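# Set carton lengthwise inside tape outline on raised block

## Task

Place the carton on top of the raised block so that no part of it extends beyond the blue tape outline and its longer side runs parallel to the outline's longer side. It must stay there resting on its own, not held by the robot. Finally release it and pull the tool away.

## Robot and tools

Robot: one UR7e-type arm with a suction cup instead of a gripper. There is only one arm, so every command row describes that single arm. The reference point is the cup point: the centre of the cup's rim when nothing touches it. The cup opens along the cup point's own +z axis, so a downward-facing cup has its +z pointing to world -z. About 4 cm behind the rim the tool widens to roughly 9 cm sideways, which matters near edges and walls.

Frame: the scene frame has its origin on the table surface right under the arm base. +z is up, and +y is to the left when facing along +x. Positions are in metres. Orientations are unit quaternions written w first (qw, qx, qy, qz). The base may be slightly tilted, and the reported cup position gets less accurate far from the base.

Command row: 8 numbers in the order x, y, z, qw, qx, qy, qz, suction. The first seven are an absolute pose for the cup point in the scene frame, not an offset. The eighth is the suction setting in [-1, 1]: above 0.01 means on, 0.01 or less means off, and it stays as last sent. Always resend the orientation you want in every row, rather than copying a possibly drifted reported quaternion.

execute_actions(actions): a list of actions run one after another. Each action is a list of up to 15 rows, one row per 1/30 s step; if fewer than 15 rows are given, the final row repeats to fill the rest. An empty list moves nothing and just reports state and images. Any target more than 0.6 m from the cup point's current position along any of its axes is rejected; a malformed action, or a first action that fails this check, cancels the whole call. Per step, the controller limits each commanded pose to 100 mm and 16 degrees away from where the cup actually is, and favours position over orientation if both cannot be met. Large jumps therefore need several actions. Motion trails commands by about 0.17 s.

move(target, speed, stop_force, blocking): drives the cup point in a straight line to one absolute pose given as a single 8-number row (suction value applied at the start). speed is in m/s, 0.002 to 0.5, default 0.25; rotation is limited to twice that in rad/s. The path lasts 0.5 to 10 s and stops early if longer. The path ignores obstacles. Optional stop_force (N, 9 to 40) ends the path when the wrist sensor feels that much extra push opposing the motion; the cup then backs up two steps and holds. Only use it with very low speed, never on a move that rotates the tool, not within the first 0.2 s of a scene, and leave it out when lifting away from something you are pressing on. blocking=false returns after 0.5 s while the arm keeps going (not allowed together with stop_force); then use wait or stop before sending anything else. The result adds a 'move:' line with the ending: done, contact, held, off_target, moving, fault, plus any limits (paced means the pose was clipped, held means a check blocked steps), and the distance to target.

wait(seconds): 0 to 10; lets the scene run holding the last command, returning early if a running move ends. stop(): brakes a running move; faster motion needs more room. zoom_image(camera, region): enlarges part of the latest image of cam_high, cam_low or cam_wrist; region is [x0, y0, x1, y1] in pixels from the top-left corner, at most 504 by 504. read_manual(section): only returns licence texts. finished_scene(scene): ends the current scene by its number, irreversibly, after the last command has been held; the result reports success.

Reading results: the state line gives cup position and quaternion plus linear and angular velocities. 'Hand target' is the pose the controller is currently steering to. 'pose unreachable' means the clearance check altered or blocked the command. suction_measured shows vacuum: near 0 means no seal, 0.83 or more means airtight; part_present turns 1 at 0.50 and back to 0 below 0.45. Wrist force and torque are in the cup's own axes, with offsets up to about 4 N, noise, and saturation near 50 N; a contact force points back into the arm. Joint torques are total drive outputs and unreliable for detecting contact. Camera calibration gives K and T_world_to_cam per camera; cam_high and cam_low are fixed, cam_wrist rides on the tool.

Picking and placing: with suction on, press the 36 mm rim flat against a smooth face of the carton, fully on the surface and away from edges, seams or holes. Under vacuum the cup shortens, so the carton sits up to about 12 mm nearer the tool. To release, lower the carton until it rests on the block, switch suction off, then lift at least 15 mm before it is truly free. If the cup seals to the table, switch suction off.

Avoid: dropping or slamming the carton, fast contacts, and commanding targets past a firm surface, since the arm is stiff. A force of 150 N anywhere, or joint torque at its limit (133 N m for the three large joints, 24.9 N m for the wrists, held weight included), freezes the arm for 10 s and skips the rest of the call. Do not knock anything off the table. Long loaded holds heat the motors; a warning appears from 70 °C and brakes lock at 85 °C. Loose objects may occasionally be nudged by outside pushes, so check the final placement in the images.

Each tool is called after "Request:" in YAML: its name, and indented under it one key for each argument.

## Session

Request:
execute_actions:
  actions: []

Scene clock: 0.00 s.
end_effector_position=(+0.4293, -0.0010, +0.2366) suction_measured=0.00 part_present=0 end_effector_quat_wxyz=(+0.000, +0.001, +1.000, +0.001) end_effector_velocity=(+0.000, +0.000, +0.001) end_effector_angular_velocity=(+0.000, -0.002, -0.001)
Joint positions: [-0.315 -1.722  2.042 -1.891 -1.57   1.255]
Joint velocities: [ 0.    -0.001 -0.    -0.001  0.001  0.001]
Joint torques (N m, as the arm reports them, + toward a larger angle): no reading
Wrist force (N, on the end effector, along its own x y z axes, offset not removed): no reading
Wrist torque (N m, same axes, about the end effector's origin, offset not removed): no reading
Hand target: +0.429, -0.001, +0.237; +0.000, +0.001, +1.000, +0.001

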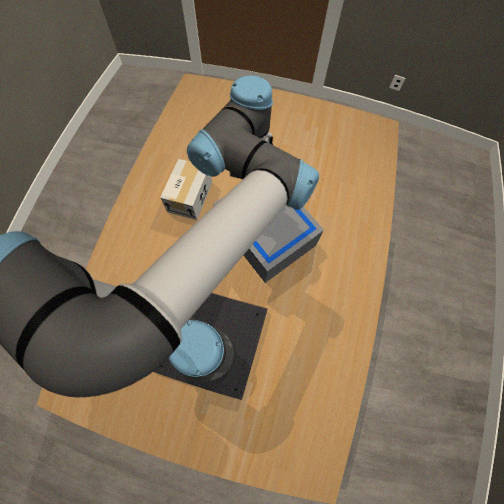

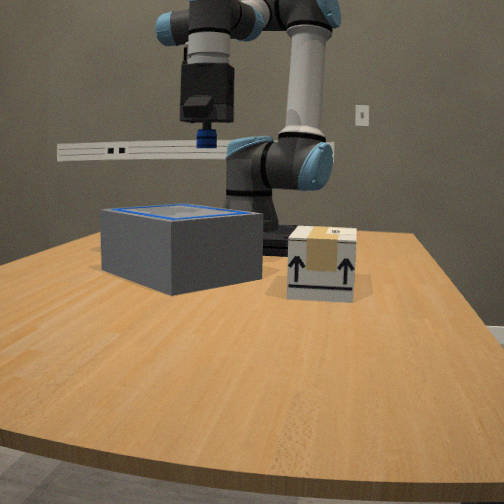

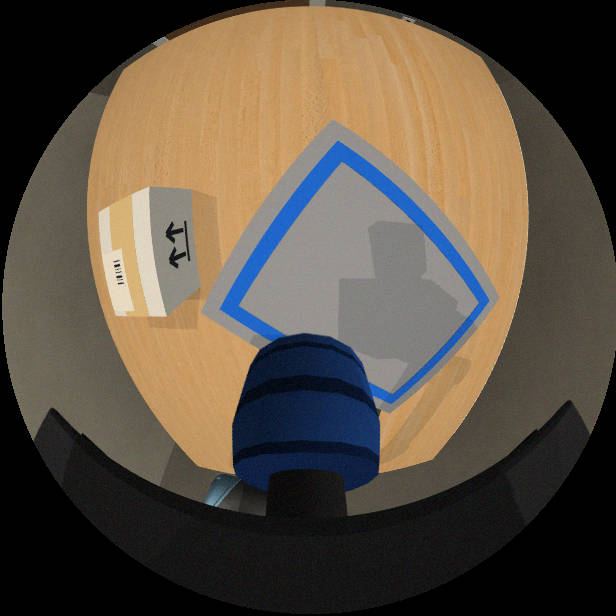

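Request:
move:
  target: [0.47,0.2,0.3,0,0,1,0,0]

Scene clock: 6.73 s.
end_effector_position=(+0.4698, +0.2000, +0.2999) suction_measured=0.00 part_present=0 end_effector_quat_wxyz=(-0.000, -0.000, +1.000, +0.000) end_effector_velocity=(+0.001, +0.001, +0.000) end_effector_angular_velocity=(-0.002, +0.002, +0.000)
Joint positions: [ 0.142 -1.555  1.722 -1.738 -1.571  1.71 ]
Joint velocities: [ 0.003  0.004 -0.005  0.003 -0.001  0.003]
Joint torques (N m, as the arm reports them, + toward a larger angle): [  8.59 -18.2  -33.03  -1.34  -1.57   2.34]
Wrist force (N, on the end effector, along its own x y z axes, offset not removed): [-0.6 0.5 2.9]
Wrist torque (N m, same axes, about the end effector's origin, offset not removed): [-0.08 0.17 -0.19]
Hand target: +0.470, +0.200, +0.300; -0.000, -0.000, +1.000, +0.000
Off the commanded pose: 0.000 m, 0 deg.
move: done
camera_calibration (this result's frames):
cam_wrist: T_world_to_cam=[[-0.0220986, -0.999731, 0.00710765, 0.201904], [-0.915149, 0.0230902, 0.402454, 0.324455], [-0.402509, 0.0023891, -0.915413, 0.52691], [0, 0, 0, 1]] pos_world=[0.513473, 0.193099, 0.350327]

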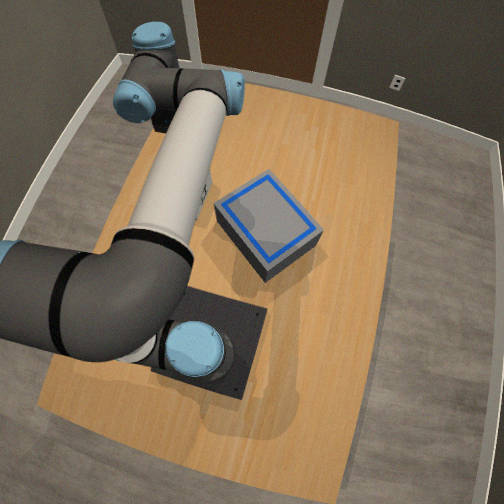

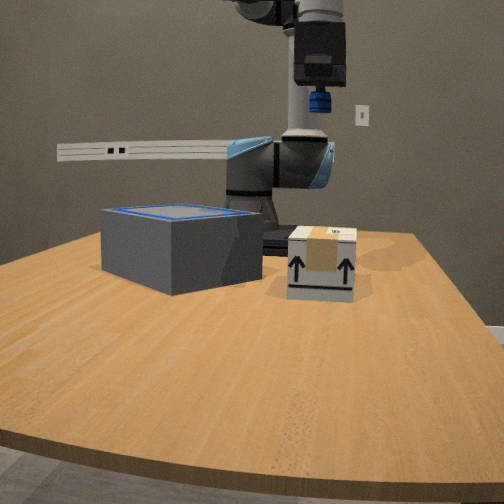

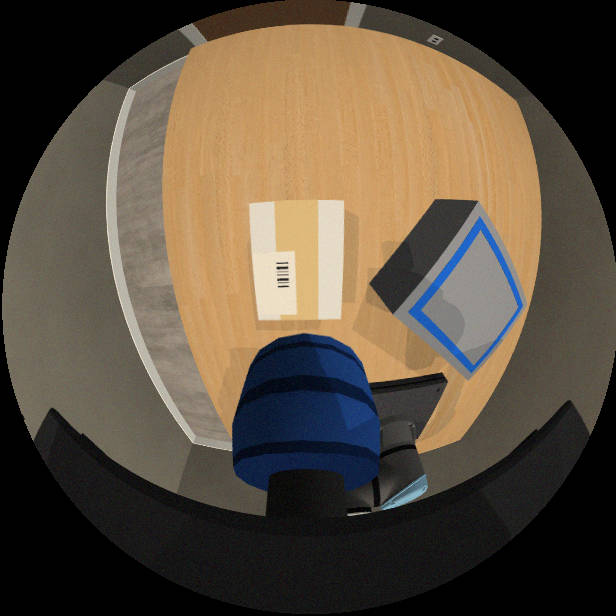

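Request:
move:
  target: [0.46,0.204,0.13,0,0,1,0,0]

Scene clock: 22.37 s.
end_effector_position=(+0.4597, +0.2039, +0.1302) suction_measured=0.00 part_present=0 end_effector_quat_wxyz=(-0.000, -0.000, +1.000, -0.000) end_effector_velocity=(+0.000, +0.000, -0.002) end_effector_angular_velocity=(+0.000, +0.000, +0.000)
Joint positions: [ 0.153 -1.412  2.037 -2.196 -1.571  1.72 ]
Joint velocities: [-0.     0.004  0.002 -0.006  0.001 -0.   ]
Joint torques (N m, as the arm reports them, + toward a larger angle): [  8.15 -17.06  -8.98  -3.91   1.42   2.76]
Wrist force (N, on the end effector, along its own x y z axes, offset not removed): [-1.2 0.1 2.2]
Wrist torque (N m, same axes, about the end effector's origin, offset not removed): [-0.13 -0.04 -0.13]
Hand target: +0.460, +0.204, +0.130; -0.000, -0.000, +1.000, -0.000
Off the commanded pose: 0.000 m, 0 deg.
move: done
camera_calibration (this result's frames):
cam_wrist: T_world_to_cam=[[-0.0221255, -0.999729, 0.00724517, 0.206825], [-0.915201, 0.0231706, 0.402331, 0.38339], [-0.402389, 0.002271, -0.915466, 0.367502], [0, 0, 0, 1]] pos_world=[0.503334, 0.197051, 0.180688]

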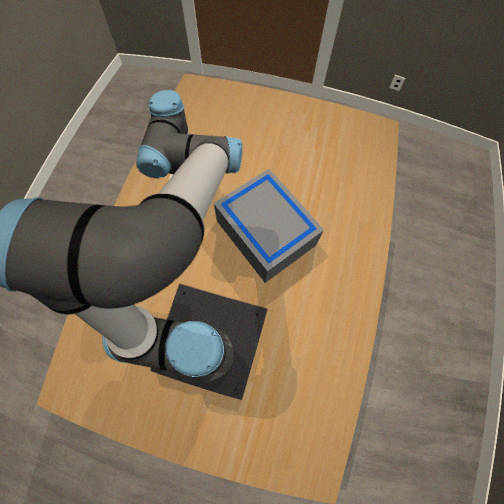

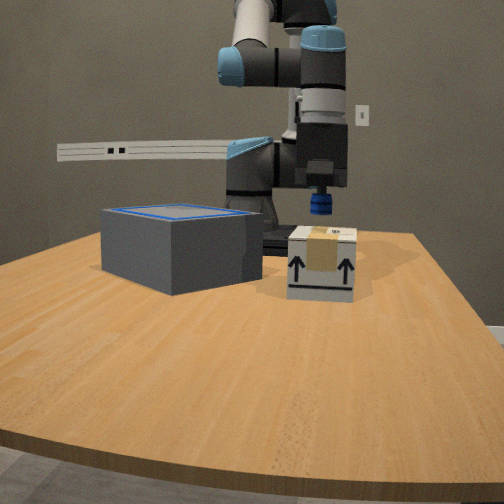

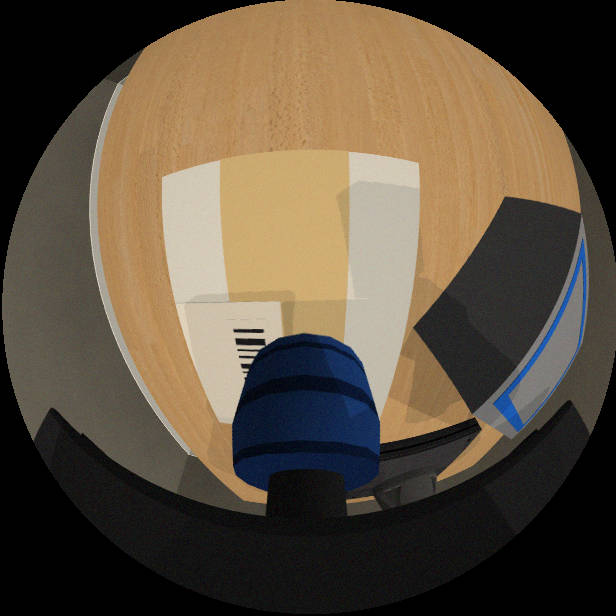

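Request:
move:
  target: [0.487,0.206,0.11,0,0,1,0,1]
  speed: 0.1

Request:
move:
  target: [0.487,0.206,0.07,0,0,1,0,1]
  speed: 0.01
  stop_force: 10

Request:
wait:
  seconds: 0.5

Scene clock: 29.30 s.
end_effector_position=(+0.4868, +0.2060, +0.1101) suction_measured=0.00 part_present=0 end_effector_quat_wxyz=(+0.000, -0.000, +1.000, +0.000) end_effector_velocity=(+0.002, +0.000, -0.000) end_effector_angular_velocity=(+0.000, -0.001, +0.001)
Joint positions: [ 0.149 -1.325  1.991 -2.237 -1.571  1.717]
Joint velocities: [ 0.     0.004 -0.004 -0.002 -0.    -0.001]
Joint torques (N m, as the arm reports them, + toward a larger angle): [ -7.44 -19.19 -26.87  -3.86   0.69  -2.77]
Wrist force (N, on the end effector, along its own x y z axes, offset not removed): [0.4 -1.3 2.8]
Wrist torque (N m, same axes, about the end effector's origin, offset not removed): [-0.17 -0.07 -0.17]
Hand target: +0.487, +0.206, +0.110; +0.000, -0.000, +1.000, +0.000
Off the commanded pose: 0.000 m, 0 deg.
move: done
camera_calibration (this result's frames):
cam_wrist: T_world_to_cam=[[-0.0221229, -0.999729, 0.00719597, 0.209636], [-0.915247, 0.0231486, 0.402227, 0.416279], [-0.402285, 0.00231235, -0.915512, 0.359934], [0, 0, 0, 1]] pos_world=[0.530432, 0.199111, 0.160576]

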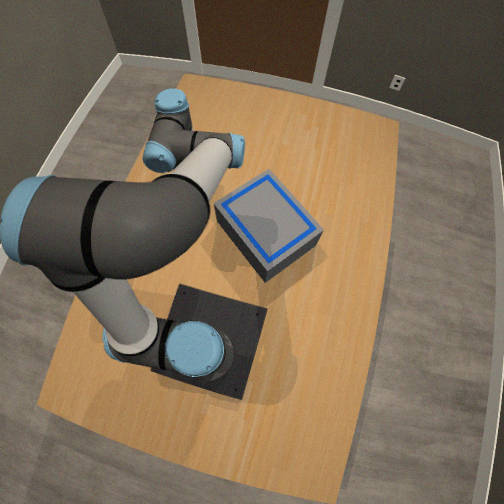

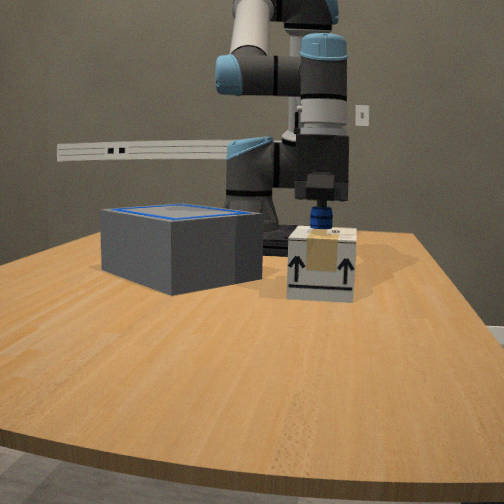

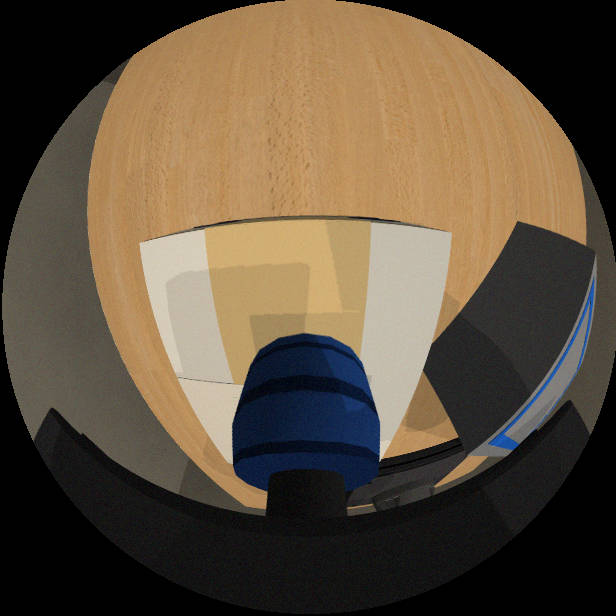

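Scene clock: 32.10 s.
end_effector_position=(+0.4869, +0.2060, +0.0859) suction_measured=0.98 part_present=1 end_effector_quat_wxyz=(-0.000, -0.000, +1.000, -0.000) end_effector_velocity=(-0.000, +0.001, +0.003) end_effector_angular_velocity=(+0.001, -0.000, +0.000)
Joint positions: [ 0.149 -1.285  2.016 -2.302 -1.571  1.716]
Joint velocities: [ 0.001 -0.006 -0.003  0.008  0.001  0.001]
Joint torques (N m, as the arm reports them, + toward a larger angle): [ -5.09 -25.05 -15.41   0.28  -0.65  -2.69]
Wrist force (N, on the end effector, along its own x y z axes, offset not removed): [12.7 -3.9 -42.5]
Wrist torque (N m, same axes, about the end effector's origin, offset not removed): [-0.34 -0.42 -0.27]
Hand target: +0.487, +0.206, +0.086; +0.000, -0.000, +1.000, +0.000
Off the commanded pose: 0.016 m, 0 deg.
move: contact
camera_calibration (this result's frames):
cam_wrist: T_world_to_cam=[[-0.0221219, -0.999729, 0.00723683, 0.209793], [-0.915229, 0.023164, 0.402267, 0.426058], [-0.402326, 0.00227554, -0.915494, 0.3378], [0, 0, 0, 1]] pos_world=[0.530487, 0.199098, 0.136347]

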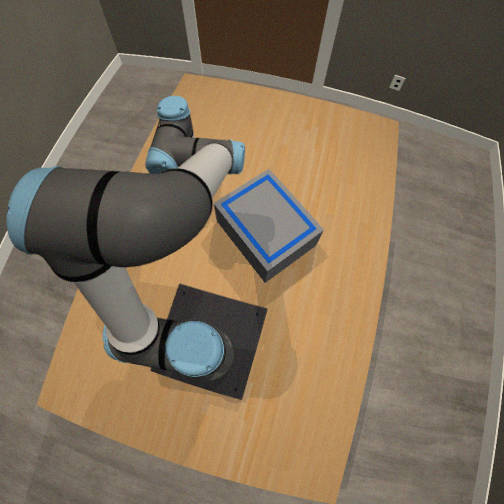

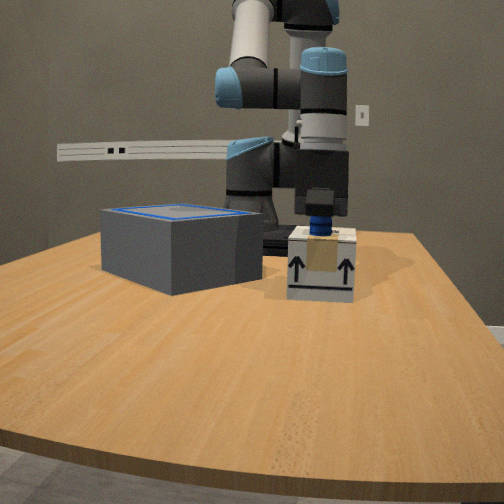

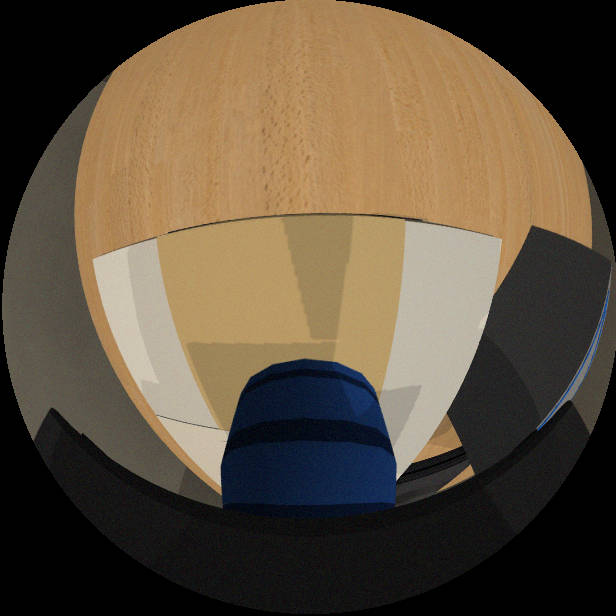

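Scene clock: 32.60 s.
end_effector_position=(+0.4869, +0.2060, +0.0863) suction_measured=0.98 part_present=1 end_effector_quat_wxyz=(+0.000, -0.000, +1.000, -0.000) end_effector_velocity=(+0.000, -0.000, +0.001) end_effector_angular_velocity=(+0.001, -0.002, +0.000)
Joint positions: [ 0.149 -1.285  2.015 -2.301 -1.571  1.716]
Joint velocities: [-0.001 -0.002  0.    -0.     0.001 -0.001]
Joint torques (N m, as the arm reports them, + toward a larger angle): [ -5.41 -38.29 -22.03  -0.38   0.68  -2.8 ]
Wrist force (N, on the end effector, along its own x y z axes, offset not removed): [2.0 -2.2 -16.7]
Wrist torque (N m, same axes, about the end effector's origin, offset not removed): [-0.35 0.20 -0.25]
Hand target: +0.487, +0.206, +0.086; +0.000, -0.000, +1.000, +0.000
Off the commanded pose: 0.016 m, 0 deg.
wait: 0.50 s; at rest by 0.17 s
camera_calibration (this result's frames):
cam_wrist: T_world_to_cam=[[-0.0221223, -0.999729, 0.00722759, 0.209798], [-0.915251, 0.0231608, 0.402219, 0.42595], [-0.402277, 0.00228296, -0.915515, 0.338152], [0, 0, 0, 1]] pos_world=[0.530523, 0.199103, 0.136742]

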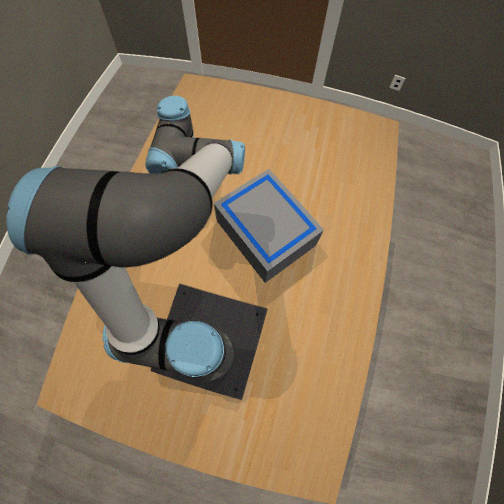

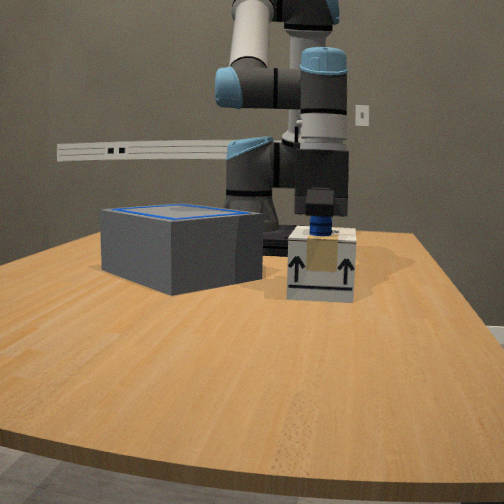

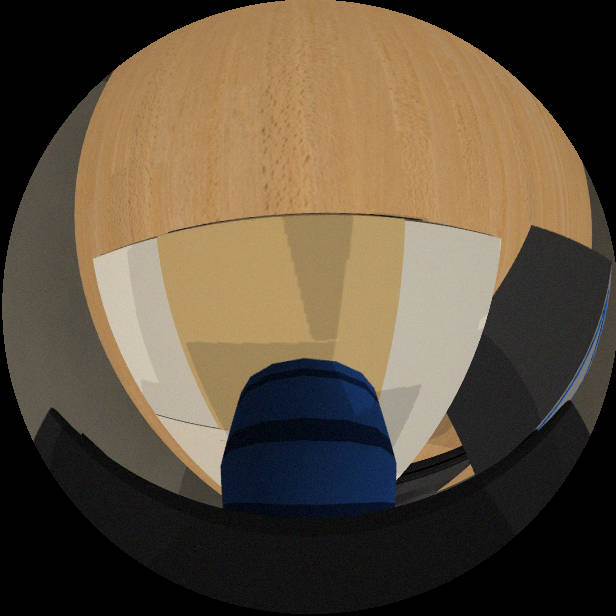

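Request:
move:
  target: [0.487,0.19,0.26,0,0,1,0,1]
  speed: 0.15

Request:
move:
  target: [0.414,-0.047,0.25,0,-0.447,0.894,0,1]
  speed: 0.2

Scene clock: 50.07 s.
end_effector_position=(+0.4873, +0.1901, +0.2597) suction_measured=0.98 part_present=1 end_effector_quat_wxyz=(+0.000, +0.000, +1.000, +0.000) end_effector_velocity=(-0.000, -0.001, +0.003) end_effector_angular_velocity=(-0.001, -0.001, -0.002)
Joint positions: [ 0.118 -1.505  1.774 -1.84  -1.571  1.685]
Joint velocities: [-0.001 -0.003 -0.005  0.007 -0.001  0.001]
Joint torques (N m, as the arm reports them, + toward a larger angle): [ -7.43 -42.93 -32.85  -2.33  -1.5   -2.94]
Wrist force (N, on the end effector, along its own x y z axes, offset not removed): [-0.7 -0.5 7.1]
Wrist torque (N m, same axes, about the end effector's origin, offset not removed): [-0.26 -0.06 -0.11]
Hand target: +0.487, +0.190, +0.260; +0.000, +0.000, +1.000, +0.000
Off the commanded pose: 0.000 m, 0 deg.
move: done
camera_calibration (this result's frames):
cam_wrist: T_world_to_cam=[[-0.0221325, -0.999729, 0.00721441, 0.192622], [-0.915272, 0.023165, 0.402169, 0.356913], [-0.402227, 0.00229788, -0.915537, 0.497133], [0, 0, 0, 1]] pos_world=[0.530896, 0.18316, 0.310215]

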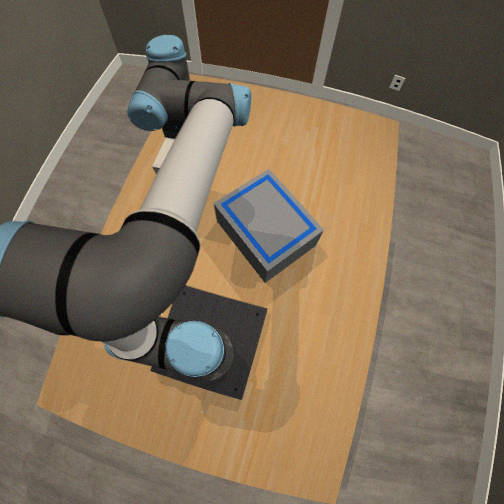

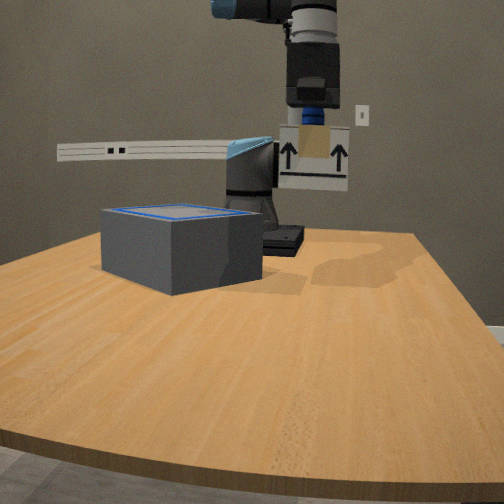

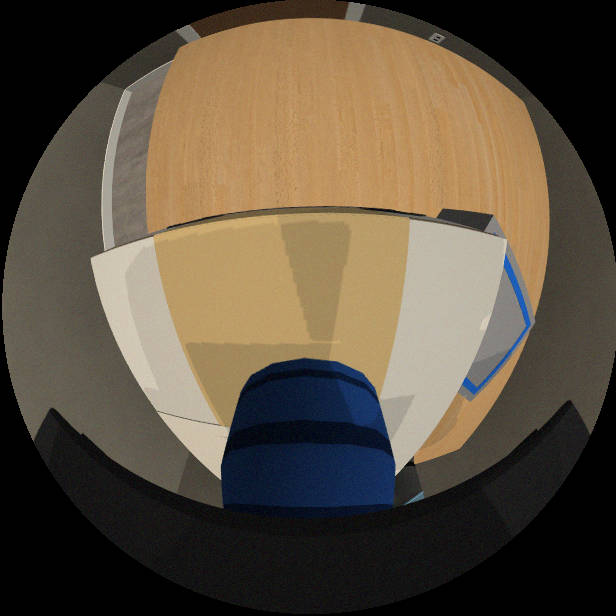

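Scene clock: 52.87 s.
end_effector_position=(+0.4143, -0.0470, +0.2501) suction_measured=0.98 part_present=1 end_effector_quat_wxyz=(+0.000, -0.447, +0.895, -0.000) end_effector_velocity=(-0.000, -0.002, +0.000) end_effector_angular_velocity=(+0.001, -0.001, +0.010)
Joint positions: [-0.435 -1.765  2.041 -1.848 -1.571  0.207]
Joint velocities: [-0.005 -0.001  0.001  0.     0.002 -0.016]
Joint torques (N m, as the arm reports them, + toward a larger angle): [ -6.15 -30.99 -15.42  -1.48   0.96  -2.63]
Wrist force (N, on the end effector, along its own x y z axes, offset not removed): [0.1 -0.4 8.0]
Wrist torque (N m, same axes, about the end effector's origin, offset not removed): [-0.18 -0.14 -0.27]
Hand target: +0.414, -0.047, +0.250; +0.000, -0.447, +0.894, -0.000
Off the commanded pose: 0.000 m, 0 deg.
move: done
camera_calibration (this result's frames):
cam_wrist: T_world_to_cam=[[0.785975, -0.618211, 0.00762291, -0.362858], [-0.568402, -0.717689, 0.402296, 0.120924], [-0.243233, -0.320527, -0.915478, 0.378437], [0, 0, 0, 1]] pos_world=[0.445979, -0.0162374, 0.30057]

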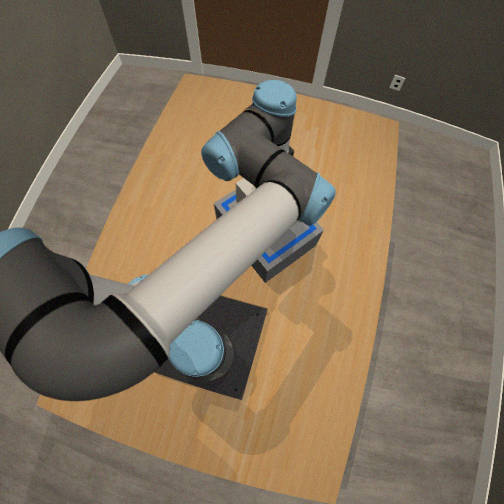

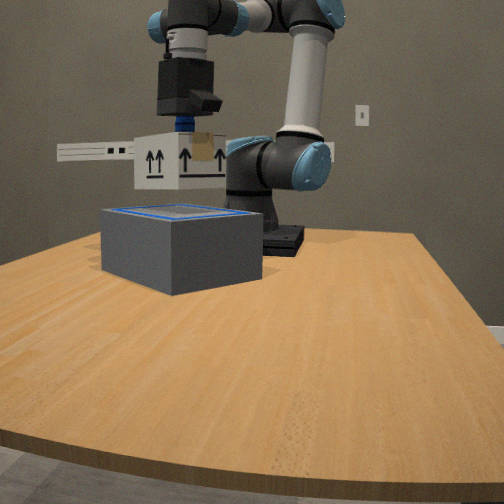

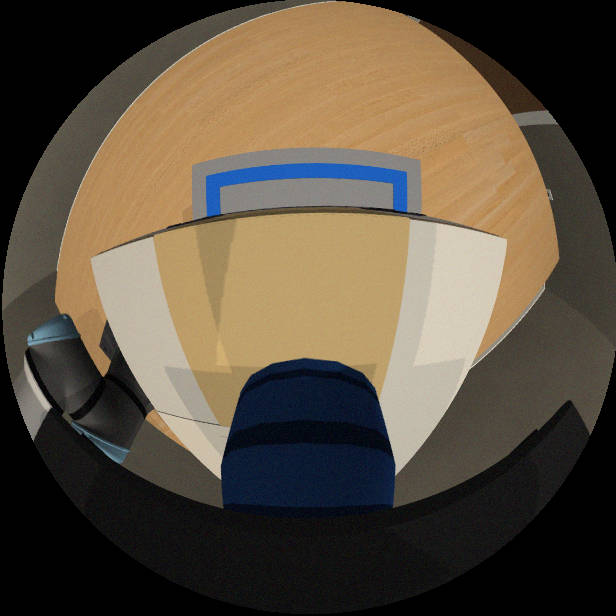

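Request:
move:
  target: [0.414,-0.047,0.215,0,-0.447,0.894,0,1]
  speed: 0.05

Scene clock: 57.00 s.
end_effector_position=(+0.4139, -0.0470, +0.2152) suction_measured=0.98 part_present=1 end_effector_quat_wxyz=(-0.000, -0.447, +0.894, +0.000) end_effector_velocity=(+0.000, +0.000, -0.002) end_effector_angular_velocity=(+0.000, -0.000, +0.000)
Joint positions: [-0.435 -1.736  2.112 -1.947 -1.571  0.205]
Joint velocities: [ 0.     0.003  0.004 -0.008  0.001 -0.   ]
Joint torques (N m, as the arm reports them, + toward a larger angle): [  8.49  -6.96 -16.5   -4.75  -2.01   2.73]
Wrist force (N, on the end effector, along its own x y z axes, offset not removed): [3.4 -2.4 8.3]
Wrist torque (N m, same axes, about the end effector's origin, offset not removed): [-0.42 -0.90 -0.35]
Hand target: +0.414, -0.047, +0.215; -0.000, -0.447, +0.894, +0.000
Off the commanded pose: 0.000 m, 0 deg.
move: done
camera_calibration (this result's frames):
cam_wrist: T_world_to_cam=[[0.786473, -0.617582, 0.00720651, -0.362418], [-0.567708, -0.718266, 0.402247, 0.13445], [-0.243244, -0.320448, -0.915503, 0.346436], [0, 0, 0, 1]] pos_world=[0.445629, -0.0162378, 0.265693]

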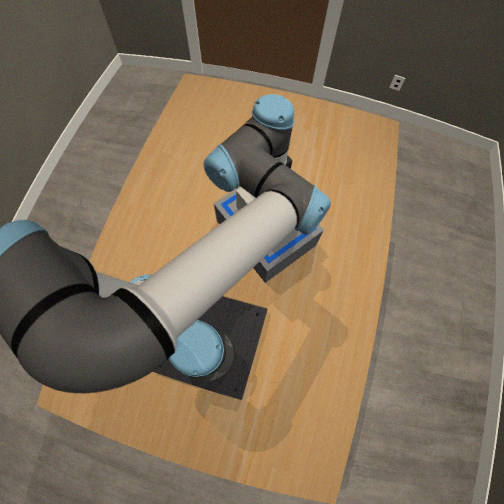

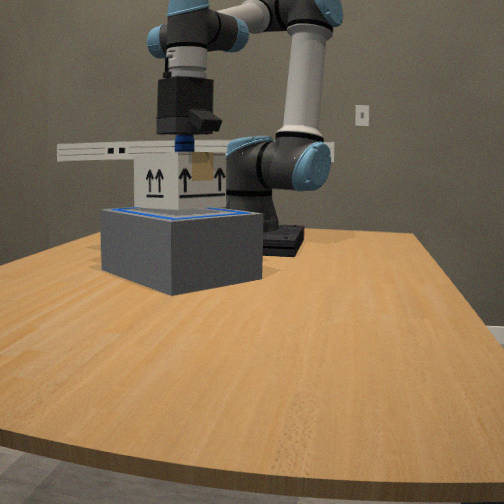

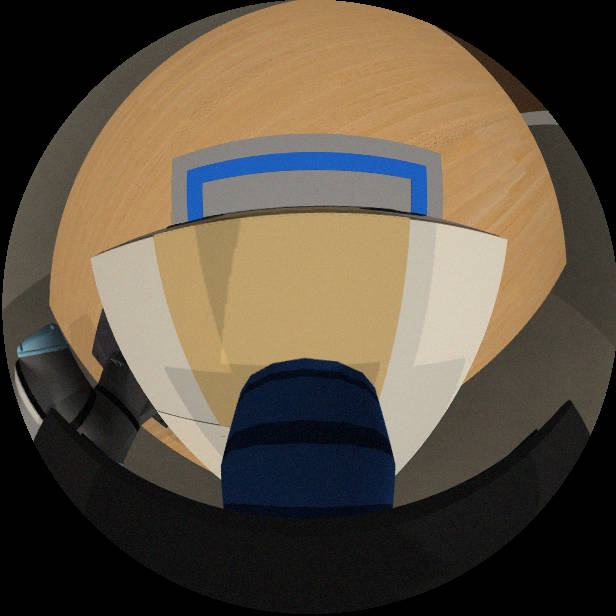

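Request:
move:
  target: [0.414,-0.047,0.185,0,-0.447,0.894,0,1]
  speed: 0.008
  stop_force: 9

Request:
execute_actions:
  actions:
    - [[0.414,-0.047,0.21,0,-0.447,0.894,0,-1]]
    - [[0.414,-0.047,0.213,0,-0.447,0.894,0,-1]]

Request:
move:
  target: [0.414,-0.047,0.32,0,-0.447,0.894,0,-1]

Scene clock: 63.60 s.
end_effector_position=(+0.4140, -0.0470, +0.2059) suction_measured=0.98 part_present=1 end_effector_quat_wxyz=(-0.000, -0.447, +0.894, +0.000) end_effector_velocity=(-0.001, +0.000, +0.002) end_effector_angular_velocity=(+0.002, +0.003, -0.000)
Joint positions: [-0.435 -1.726  2.13  -1.974 -1.571  0.205]
Joint velocities: [-0.    -0.002 -0.004  0.009  0.001  0.   ]
Joint torques (N m, as the arm reports them, + toward a larger angle): [  6.83 -17.08 -15.27   1.7   -1.55   2.02]
Wrist force (N, on the end effector, along its own x y z axes, offset not removed): [1.1 1.1 -29.5]
Wrist torque (N m, same axes, about the end effector's origin, offset not removed): [-0.21 -0.18 -0.31]
Hand target: +0.414, -0.047, +0.206; +0.000, -0.447, +0.894, -0.000
Off the commanded pose: 0.021 m, 0 deg.
move: contact
camera_calibration (this result's frames):
cam_wrist: T_world_to_cam=[[0.786506, -0.617541, 0.007157, -0.36236], [-0.567647, -0.718299, 0.402273, 0.138193], [-0.243279, -0.320453, -0.915492, 0.337949], [0, 0, 0, 1]] pos_world=[0.445659, -0.0162117, 0.256392]

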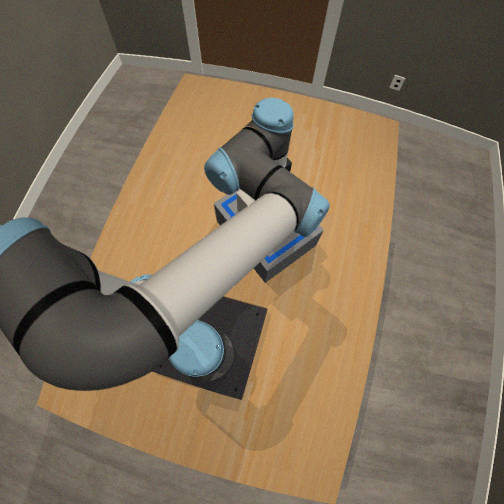

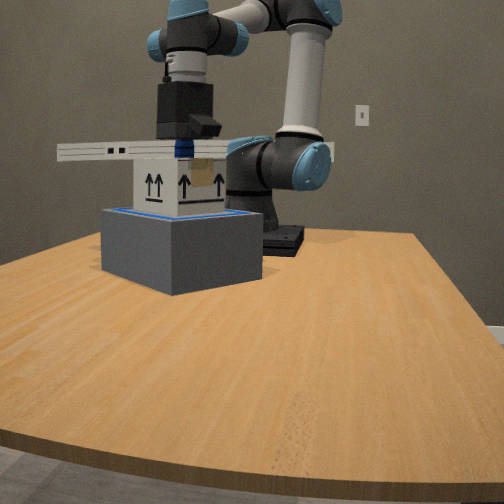

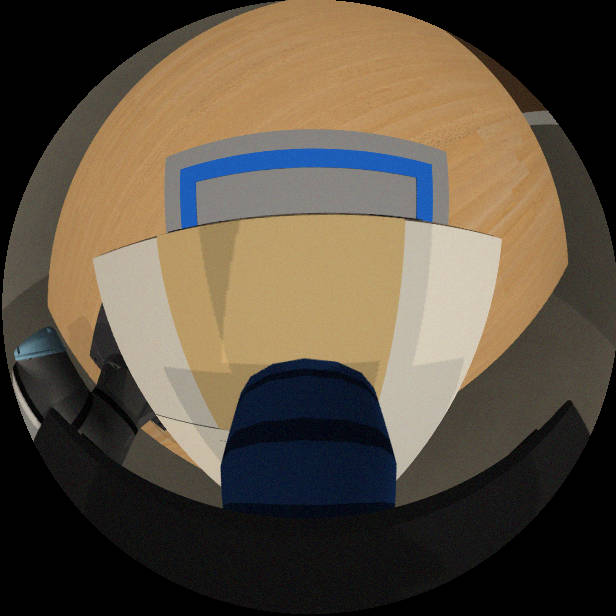

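Scene clock: 64.60 s.
end_effector_position=(+0.4140, -0.0470, +0.2130) suction_measured=0.00 part_present=0 end_effector_quat_wxyz=(-0.000, -0.447, +0.894, +0.000) end_effector_velocity=(-0.000, -0.000, +0.000) end_effector_angular_velocity=(-0.001, +0.001, -0.000)
Joint positions: [-0.435 -1.734  2.116 -1.954 -1.571  0.205]
Joint velocities: [ 0.     0.    -0.     0.001 -0.002  0.001]
Joint torques (N m, as the arm reports them, + toward a larger angle): [  5.48 -26.52 -24.54  -0.12  -0.26   2.22]
Wrist force (N, on the end effector, along its own x y z axes, offset not removed): [-1.9 -0.5 -7.1]
Wrist torque (N m, same axes, about the end effector's origin, offset not removed): [0.23 -0.15 -0.28]
Hand target: +0.414, -0.047, +0.213; +0.000, -0.447, +0.894, -0.000
Off the commanded pose: 0.000 m, 0 deg.
camera_calibration (this result's frames):
cam_wrist: T_world_to_cam=[[0.786507, -0.617539, 0.00721296, -0.362463], [-0.567666, -0.71829, 0.402261, 0.13538], [-0.243231, -0.320476, -0.915497, 0.344372], [0, 0, 0, 1]] pos_world=[0.445692, -0.0162298, 0.263427]

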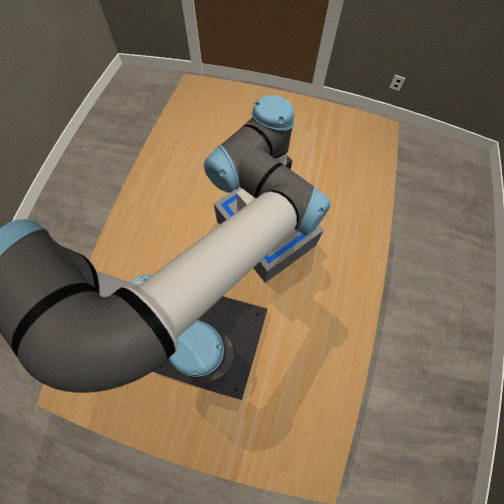

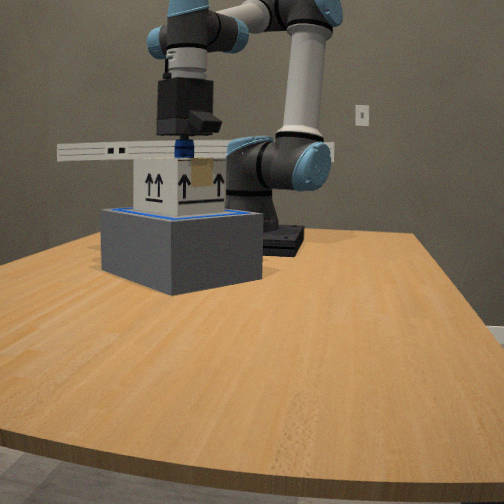

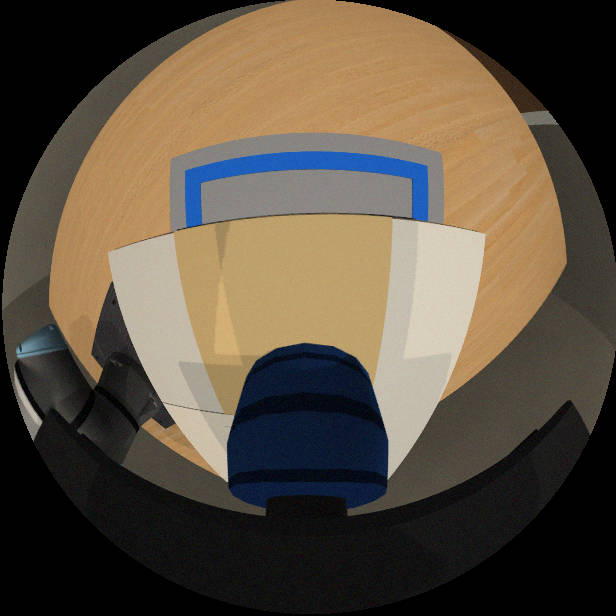

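Scene clock: 65.60 s.
end_effector_position=(+0.4141, -0.0470, +0.3198) suction_measured=0.00 part_present=0 end_effector_quat_wxyz=(+0.000, -0.447, +0.894, -0.000) end_effector_velocity=(+0.001, +0.000, +0.001) end_effector_angular_velocity=(+0.004, +0.002, -0.000)
Joint positions: [-0.435 -1.798  1.885 -1.659 -1.571  0.205]
Joint velocities: [-0.     0.003 -0.006  0.007  0.003 -0.   ]
Joint torques (N m, as the arm reports them, + toward a larger angle): [ -7.21  -6.28 -30.43  -1.34  -1.69  -2.84]
Wrist force (N, on the end effector, along its own x y z axes, offset not removed): [0.4 -0.8 1.2]
Wrist torque (N m, same axes, about the end effector's origin, offset not removed): [-0.15 0.09 -0.16]
Hand target: +0.414, -0.047, +0.320; +0.000, -0.447, +0.894, -0.000
Off the commanded pose: 0.000 m, 0 deg.
move: done
camera_calibration (this result's frames):
cam_wrist: T_world_to_cam=[[0.786534, -0.617502, 0.00745268, -0.363453], [-0.567731, -0.718284, 0.402181, 0.0925121], [-0.242995, -0.32056, -0.91553, 0.442118], [0, 0, 0, 1]] pos_world=[0.445822, -0.0162576, 0.370274]

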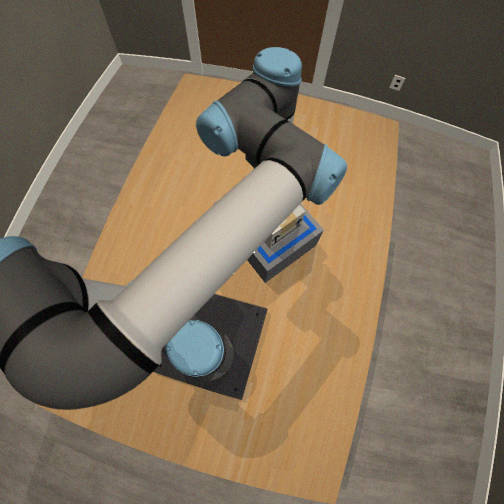

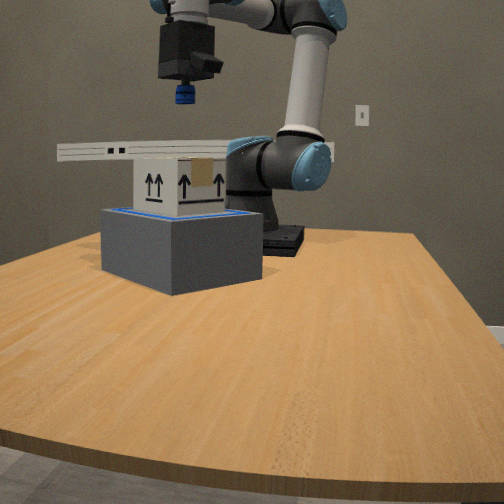

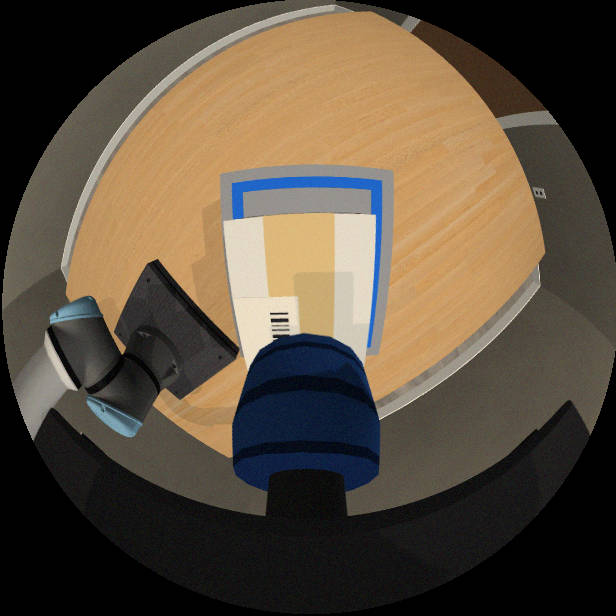

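Request:
finished_scene:
  scene: 1

The scene is finished: the task was done.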